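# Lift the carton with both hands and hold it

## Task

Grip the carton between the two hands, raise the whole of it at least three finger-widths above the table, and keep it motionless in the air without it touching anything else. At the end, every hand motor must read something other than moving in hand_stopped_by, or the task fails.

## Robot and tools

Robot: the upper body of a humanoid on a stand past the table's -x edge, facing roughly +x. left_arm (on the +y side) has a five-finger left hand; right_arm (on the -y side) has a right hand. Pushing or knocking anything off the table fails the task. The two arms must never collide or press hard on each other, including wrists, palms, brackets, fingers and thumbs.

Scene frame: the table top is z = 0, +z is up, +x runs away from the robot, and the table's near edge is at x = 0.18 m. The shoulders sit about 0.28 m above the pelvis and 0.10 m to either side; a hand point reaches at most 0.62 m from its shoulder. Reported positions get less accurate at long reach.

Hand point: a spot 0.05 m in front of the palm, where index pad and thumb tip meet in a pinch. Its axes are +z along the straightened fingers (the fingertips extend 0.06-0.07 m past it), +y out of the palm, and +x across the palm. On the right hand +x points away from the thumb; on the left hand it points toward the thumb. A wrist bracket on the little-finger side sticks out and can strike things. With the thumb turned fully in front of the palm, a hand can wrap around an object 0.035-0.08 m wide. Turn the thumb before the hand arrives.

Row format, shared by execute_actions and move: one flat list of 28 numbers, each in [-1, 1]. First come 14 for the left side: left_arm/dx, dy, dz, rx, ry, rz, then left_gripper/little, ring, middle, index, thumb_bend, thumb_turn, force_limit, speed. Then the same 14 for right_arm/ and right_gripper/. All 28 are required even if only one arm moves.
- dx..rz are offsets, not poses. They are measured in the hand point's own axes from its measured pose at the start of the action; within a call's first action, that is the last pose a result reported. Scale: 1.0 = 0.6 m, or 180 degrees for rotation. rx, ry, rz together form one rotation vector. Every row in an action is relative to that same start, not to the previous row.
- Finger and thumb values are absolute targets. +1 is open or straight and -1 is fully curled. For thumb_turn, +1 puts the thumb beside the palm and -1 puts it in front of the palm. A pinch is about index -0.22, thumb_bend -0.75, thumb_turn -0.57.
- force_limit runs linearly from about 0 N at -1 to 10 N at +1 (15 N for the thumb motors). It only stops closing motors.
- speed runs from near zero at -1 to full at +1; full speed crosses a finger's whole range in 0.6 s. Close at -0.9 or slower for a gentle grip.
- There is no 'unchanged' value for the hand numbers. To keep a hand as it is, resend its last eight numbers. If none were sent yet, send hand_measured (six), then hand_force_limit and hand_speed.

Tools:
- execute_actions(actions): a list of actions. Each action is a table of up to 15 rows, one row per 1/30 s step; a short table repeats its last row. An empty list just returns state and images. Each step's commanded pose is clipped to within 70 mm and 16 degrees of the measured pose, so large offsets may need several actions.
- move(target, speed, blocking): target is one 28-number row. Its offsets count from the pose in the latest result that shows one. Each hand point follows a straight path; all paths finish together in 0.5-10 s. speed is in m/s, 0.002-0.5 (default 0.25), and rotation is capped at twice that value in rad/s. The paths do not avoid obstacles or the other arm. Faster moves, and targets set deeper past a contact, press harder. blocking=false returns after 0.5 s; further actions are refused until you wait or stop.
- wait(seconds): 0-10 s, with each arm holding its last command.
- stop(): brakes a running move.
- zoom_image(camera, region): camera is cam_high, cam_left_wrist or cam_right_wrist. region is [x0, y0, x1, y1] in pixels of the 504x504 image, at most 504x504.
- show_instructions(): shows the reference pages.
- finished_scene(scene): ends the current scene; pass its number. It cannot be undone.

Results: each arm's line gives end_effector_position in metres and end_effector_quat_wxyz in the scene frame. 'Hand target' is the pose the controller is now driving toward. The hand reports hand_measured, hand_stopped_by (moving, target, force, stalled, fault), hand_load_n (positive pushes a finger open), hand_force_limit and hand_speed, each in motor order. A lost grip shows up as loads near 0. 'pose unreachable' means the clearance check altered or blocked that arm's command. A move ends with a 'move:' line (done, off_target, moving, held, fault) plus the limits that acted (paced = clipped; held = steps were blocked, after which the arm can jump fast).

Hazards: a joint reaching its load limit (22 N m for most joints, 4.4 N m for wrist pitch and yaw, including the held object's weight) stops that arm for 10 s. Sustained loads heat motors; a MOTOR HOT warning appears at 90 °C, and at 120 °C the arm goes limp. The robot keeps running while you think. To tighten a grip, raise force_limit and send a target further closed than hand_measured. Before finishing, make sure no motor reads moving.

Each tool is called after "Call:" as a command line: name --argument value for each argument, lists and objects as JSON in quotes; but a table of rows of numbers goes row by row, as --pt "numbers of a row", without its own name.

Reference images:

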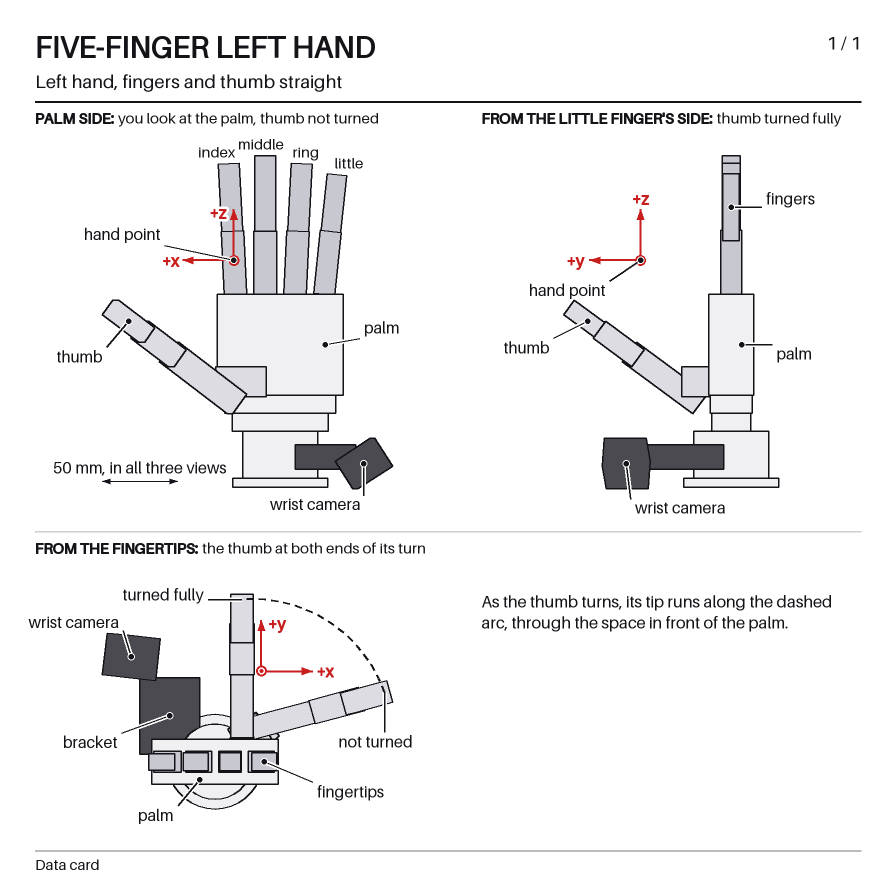

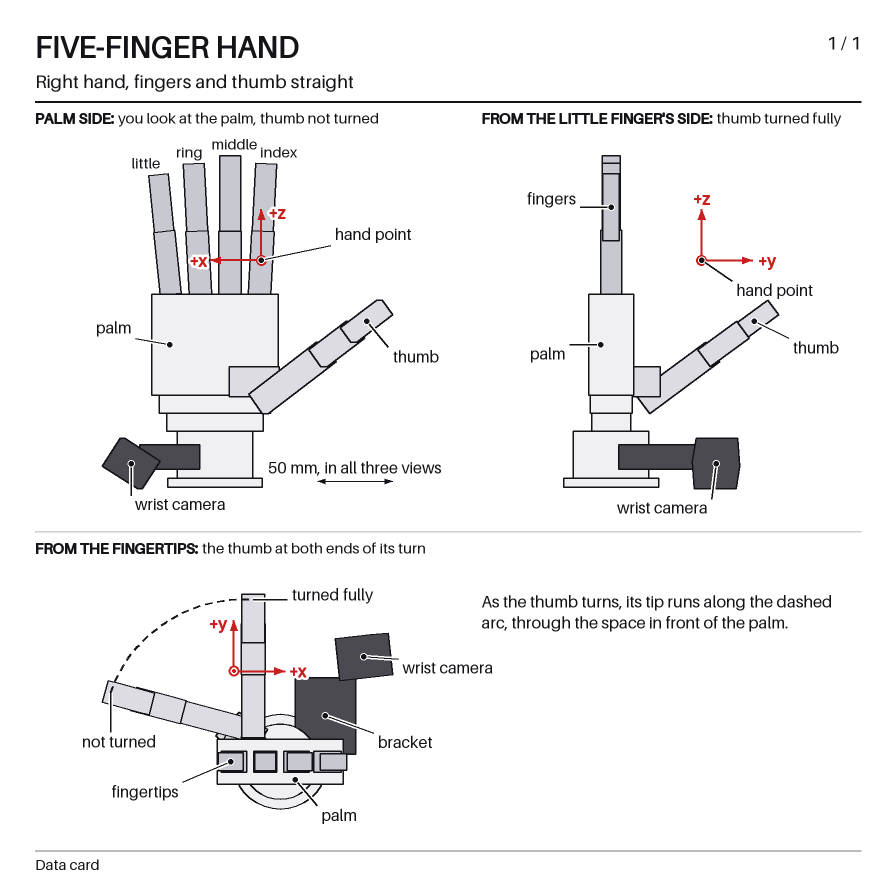

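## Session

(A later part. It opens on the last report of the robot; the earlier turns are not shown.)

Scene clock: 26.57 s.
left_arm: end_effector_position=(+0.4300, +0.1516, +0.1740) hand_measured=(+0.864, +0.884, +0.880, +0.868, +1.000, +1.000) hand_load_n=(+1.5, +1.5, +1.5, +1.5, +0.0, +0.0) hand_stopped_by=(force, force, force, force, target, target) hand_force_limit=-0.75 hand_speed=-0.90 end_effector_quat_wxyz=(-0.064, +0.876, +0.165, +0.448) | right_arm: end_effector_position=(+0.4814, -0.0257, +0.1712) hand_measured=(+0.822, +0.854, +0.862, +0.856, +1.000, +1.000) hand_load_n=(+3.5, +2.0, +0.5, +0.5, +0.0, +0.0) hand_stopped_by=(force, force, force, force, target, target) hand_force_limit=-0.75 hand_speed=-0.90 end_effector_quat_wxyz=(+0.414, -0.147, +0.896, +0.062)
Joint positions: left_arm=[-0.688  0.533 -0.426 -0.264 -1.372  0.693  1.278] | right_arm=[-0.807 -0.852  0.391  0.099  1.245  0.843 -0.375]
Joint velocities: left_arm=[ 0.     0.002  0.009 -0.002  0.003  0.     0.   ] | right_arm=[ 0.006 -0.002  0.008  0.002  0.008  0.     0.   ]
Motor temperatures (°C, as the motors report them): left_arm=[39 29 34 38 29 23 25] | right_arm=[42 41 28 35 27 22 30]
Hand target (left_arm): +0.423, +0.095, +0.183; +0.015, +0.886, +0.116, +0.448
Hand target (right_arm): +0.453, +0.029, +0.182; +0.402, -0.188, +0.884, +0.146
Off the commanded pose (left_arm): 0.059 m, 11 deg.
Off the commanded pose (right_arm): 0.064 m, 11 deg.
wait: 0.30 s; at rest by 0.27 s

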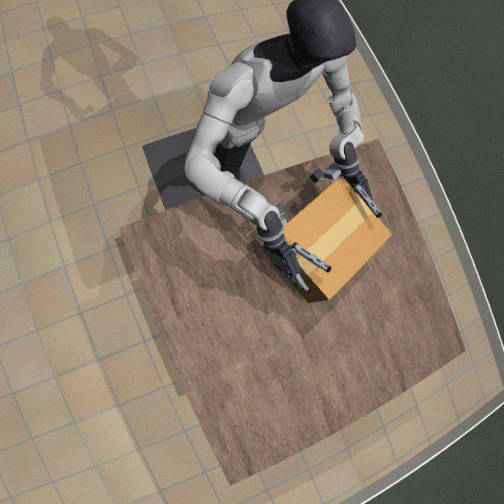

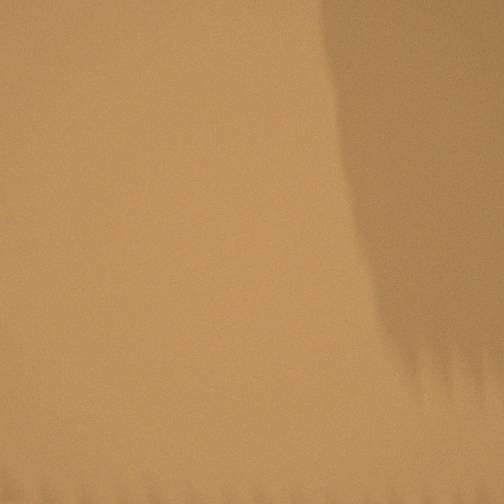

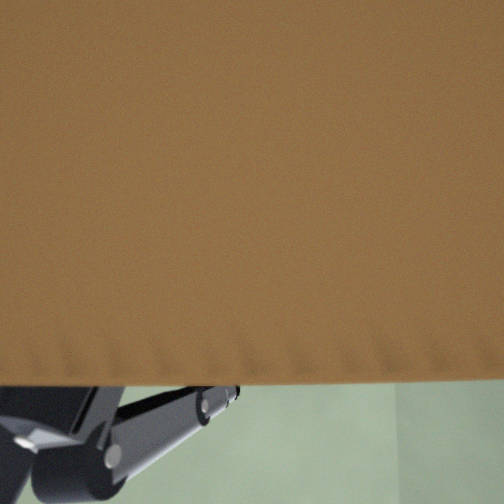

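Call:
execute_actions --actions '[[[-0.0117,0.091,-0.038,-0.059,-0.008,0.003,0.7,0.7,0.7,0.7,1,1,-0.75,-0.9,-0.0083,0.104,-0.0206,-0.060,-0.002,-0.002,0.7,0.7,0.7,0.7,1,1,-0.75,-0.9],[-0.009,0.091,-0.040,-0.059,-0.008,0.003,0.7,0.7,0.7,0.7,1,1,-0.75,-0.9,-0.0108,0.104,-0.0227,-0.060,-0.002,-0.002,0.7,0.7,0.7,0.7,1,1,-0.75,-0.9],[-0.005,0.091,-0.0429,-0.059,-0.008,0.003,0.7,0.7,0.7,0.7,1,1,-0.75,-0.9,-0.0146,0.104,-0.026,-0.061,-0.002,-0.002,0.7,0.7,0.7,0.7,1,1,-0.75,-0.9],[-0.0003,0.092,-0.0463,-0.060,-0.008,0.003,0.7,0.7,0.7,0.7,1,1,-0.75,-0.9,-0.019,0.104,-0.0298,-0.061,-0.002,-0.002,0.7,0.7,0.7,0.7,1,1,-0.75,-0.9],[0.0051,0.092,-0.0502,-0.060,-0.008,0.003,0.7,0.7,0.7,0.7,1,1,-0.75,-0.9,-0.0241,0.104,-0.0341,-0.061,-0.002,-0.002,0.7,0.7,0.7,0.7,1,1,-0.75,-0.9],[0.0105,0.092,-0.0542,-0.060,-0.008,0.003,0.7,0.7,0.7,0.7,1,1,-0.75,-0.9,-0.0292,0.104,-0.0384,-0.062,-0.002,-0.002,0.7,0.7,0.7,0.7,1,1,-0.75,-0.9],[0.0158,0.092,-0.0581,-0.061,-0.008,0.003,0.7,0.7,0.7,0.7,1,1,-0.75,-0.9,-0.0343,0.104,-0.0427,-0.062,-0.002,-0.002,0.7,0.7,0.7,0.7,1,1,-0.75,-0.9],[0.0212,0.092,-0.062,-0.061,-0.008,0.003,0.7,0.7,0.7,0.7,1,1,-0.75,-0.9,-0.0394,0.104,-0.047,-0.062,-0.002,-0.002,0.7,0.7,0.7,0.7,1,1,-0.75,-0.9],[0.0265,0.093,-0.0659,-0.061,-0.008,0.003,0.7,0.7,0.7,0.7,1,1,-0.75,-0.9,-0.0445,0.104,-0.0514,-0.063,-0.002,-0.002,0.7,0.7,0.7,0.7,1,1,-0.75,-0.9],[0.0319,0.093,-0.0698,-0.062,-0.008,0.003,0.7,0.7,0.7,0.7,1,1,-0.75,-0.9,-0.0495,0.104,-0.0557,-0.063,-0.002,-0.002,0.7,0.7,0.7,0.7,1,1,-0.75,-0.9],[0.0373,0.093,-0.0738,-0.062,-0.008,0.003,0.7,0.7,0.7,0.7,1,1,-0.75,-0.9,-0.0546,0.104,-0.060,-0.063,-0.002,-0.002,0.7,0.7,0.7,0.7,1,1,-0.75,-0.9],[0.0419,0.093,-0.0772,-0.062,-0.008,0.003,0.7,0.7,0.7,0.7,1,1,-0.75,-0.9,-0.0591,0.104,-0.0638,-0.064,-0.002,-0.002,0.7,0.7,0.7,0.7,1,1,-0.75,-0.9],[0.046,0.094,-0.0801,-0.063,-0.008,0.003,0.7,0.7,0.7,0.7,1,1,-0.75,-0.9,-0.0629,0.104,-0.067,-0.064,-0.002,-0.002,0.7,0.7,0.7,0.7,1,1,-0.75,-0.9],[0.0493,0.094,-0.0826,-0.063,-0.008,0.003,0.7,0.7,0.7,0.7,1,1,-0.75,-0.9,-0.0661,0.104,-0.0697,-0.064,-0.002,-0.002,0.7,0.7,0.7,0.7,1,1,-0.75,-0.9],[0.0513,0.094,-0.084,-0.063,-0.008,0.003,0.7,0.7,0.7,0.7,1,1,-0.75,-0.9,-0.068,0.104,-0.0713,-0.064,-0.002,-0.002,0.7,0.7,0.7,0.7,1,1,-0.75,-0.9]]]'

Call:
wait --seconds 1

Scene clock: 27.83 s.
left_arm: end_effector_position=(+0.4322, +0.1509, +0.2178) hand_measured=(+0.864, +0.884, +0.880, +0.868, +1.000, +1.000) hand_load_n=(+4.0, +3.5, +2.5, +2.0, +0.0, +0.0) hand_stopped_by=(force, force, force, force, target, target) hand_force_limit=-0.75 hand_speed=-0.90 end_effector_quat_wxyz=(-0.058, +0.873, +0.171, +0.452) | right_arm: end_effector_position=(+0.4844, -0.0242, +0.2163) hand_measured=(+0.822, +0.854, +0.862, +0.856, +1.000, +1.000) hand_load_n=(+6.0, +3.5, +1.0, +0.5, +0.0, +0.0) hand_stopped_by=(force, force, force, force, target, target) hand_force_limit=-0.75 hand_speed=-0.90 end_effector_quat_wxyz=(+0.419, -0.153, +0.893, +0.062)
Joint positions: left_arm=[-0.8    0.532 -0.339 -0.319 -1.572  0.789  1.466] | right_arm=[-0.908 -0.892  0.293  0.062  1.347  1.018 -0.442]
Joint velocities: left_arm=[-0.322  0.003  0.227 -0.075 -0.491  0.187  0.483] | right_arm=[-0.236 -0.043 -0.258 -0.074  0.272  0.384 -0.262]
Motor temperatures (°C, as the motors report them): left_arm=[40 29 34 38 29 23 26] | right_arm=[43 41 28 35 27 23 31]
Hand target (left_arm): +0.424, +0.094, +0.231; +0.024, +0.885, +0.116, +0.451
Hand target (right_arm): +0.453, +0.030, +0.230; +0.401, -0.199, +0.881, +0.150
Off the commanded pose (left_arm): 0.060 m, 11 deg.
Off the commanded pose (right_arm): 0.065 m, 11 deg.

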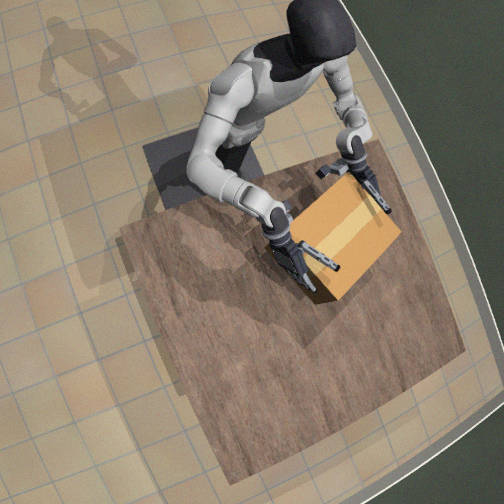

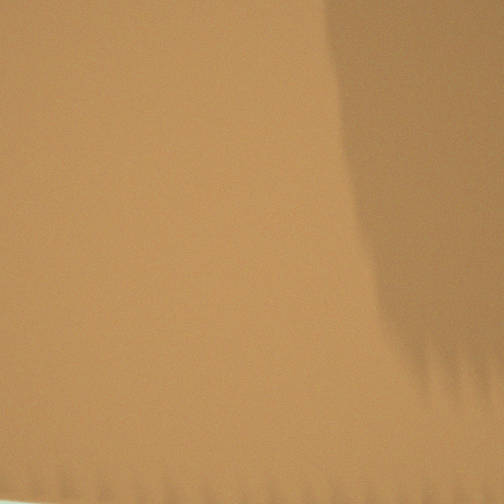

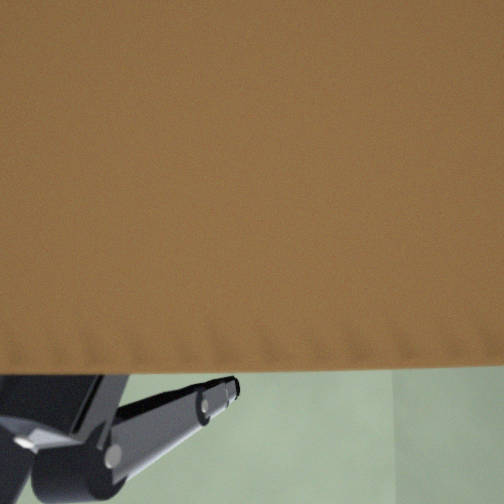

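Scene clock: 28.83 s.
left_arm: end_effector_position=(+0.4318, +0.1510, +0.2232) hand_measured=(+0.864, +0.884, +0.880, +0.868, +1.000, +1.000) hand_load_n=(+4.5, +3.5, +2.5, +1.5, +0.0, +0.0) hand_stopped_by=(force, force, force, force, target, target) hand_force_limit=-0.75 hand_speed=-0.90 end_effector_quat_wxyz=(-0.058, +0.874, +0.172, +0.451) | right_arm: end_effector_position=(+0.4839, -0.0241, +0.2216) hand_measured=(+0.822, +0.854, +0.862, +0.856, +1.000, +1.000) hand_load_n=(+6.5, +3.5, +1.0, +0.5, +0.0, +0.0) hand_stopped_by=(force, force, force, force, target, target) hand_force_limit=-0.75 hand_speed=-0.90 end_effector_quat_wxyz=(+0.419, -0.153, +0.893, +0.062)
Joint positions: left_arm=[-0.817  0.532 -0.325 -0.324 -1.606  0.802  1.497] | right_arm=[-0.919 -0.895  0.276  0.056  1.364  1.045 -0.458]
Joint velocities: left_arm=[ 0.     0.003  0.009 -0.005  0.     0.     0.   ] | right_arm=[ 0.012  0.006 -0.018 -0.002  0.009  0.     0.   ]
Motor temperatures (°C, as the motors report them): left_arm=[41 29 34 39 29 23 28] | right_arm=[44 41 28 36 28 23 33]
Hand target (left_arm): +0.424, +0.094, +0.231; +0.024, +0.885, +0.116, +0.451
Hand target (right_arm): +0.453, +0.030, +0.230; +0.401, -0.199, +0.881, +0.150
Off the commanded pose (left_arm): 0.059 m, 11 deg.
Off the commanded pose (right_arm): 0.063 m, 11 deg.
wait: 1.00 s; at rest by 0.40 s

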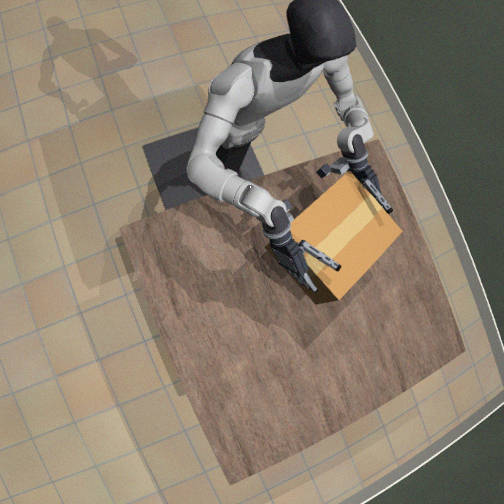

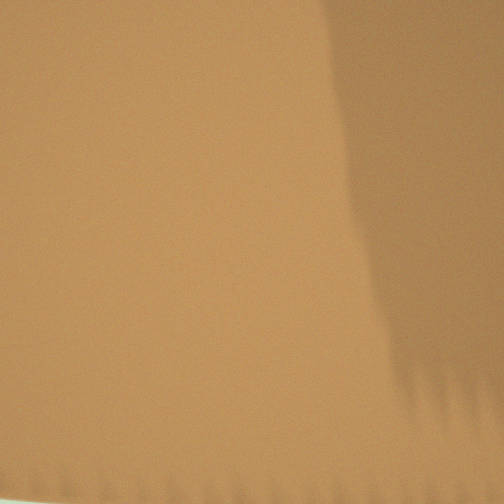

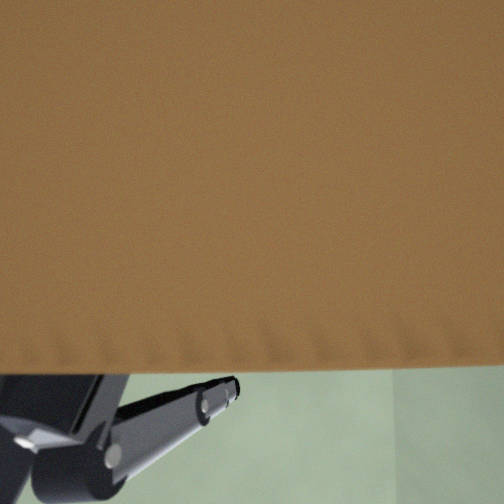

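Call:
finished_scene --scene 1

The scene is finished: the task was done.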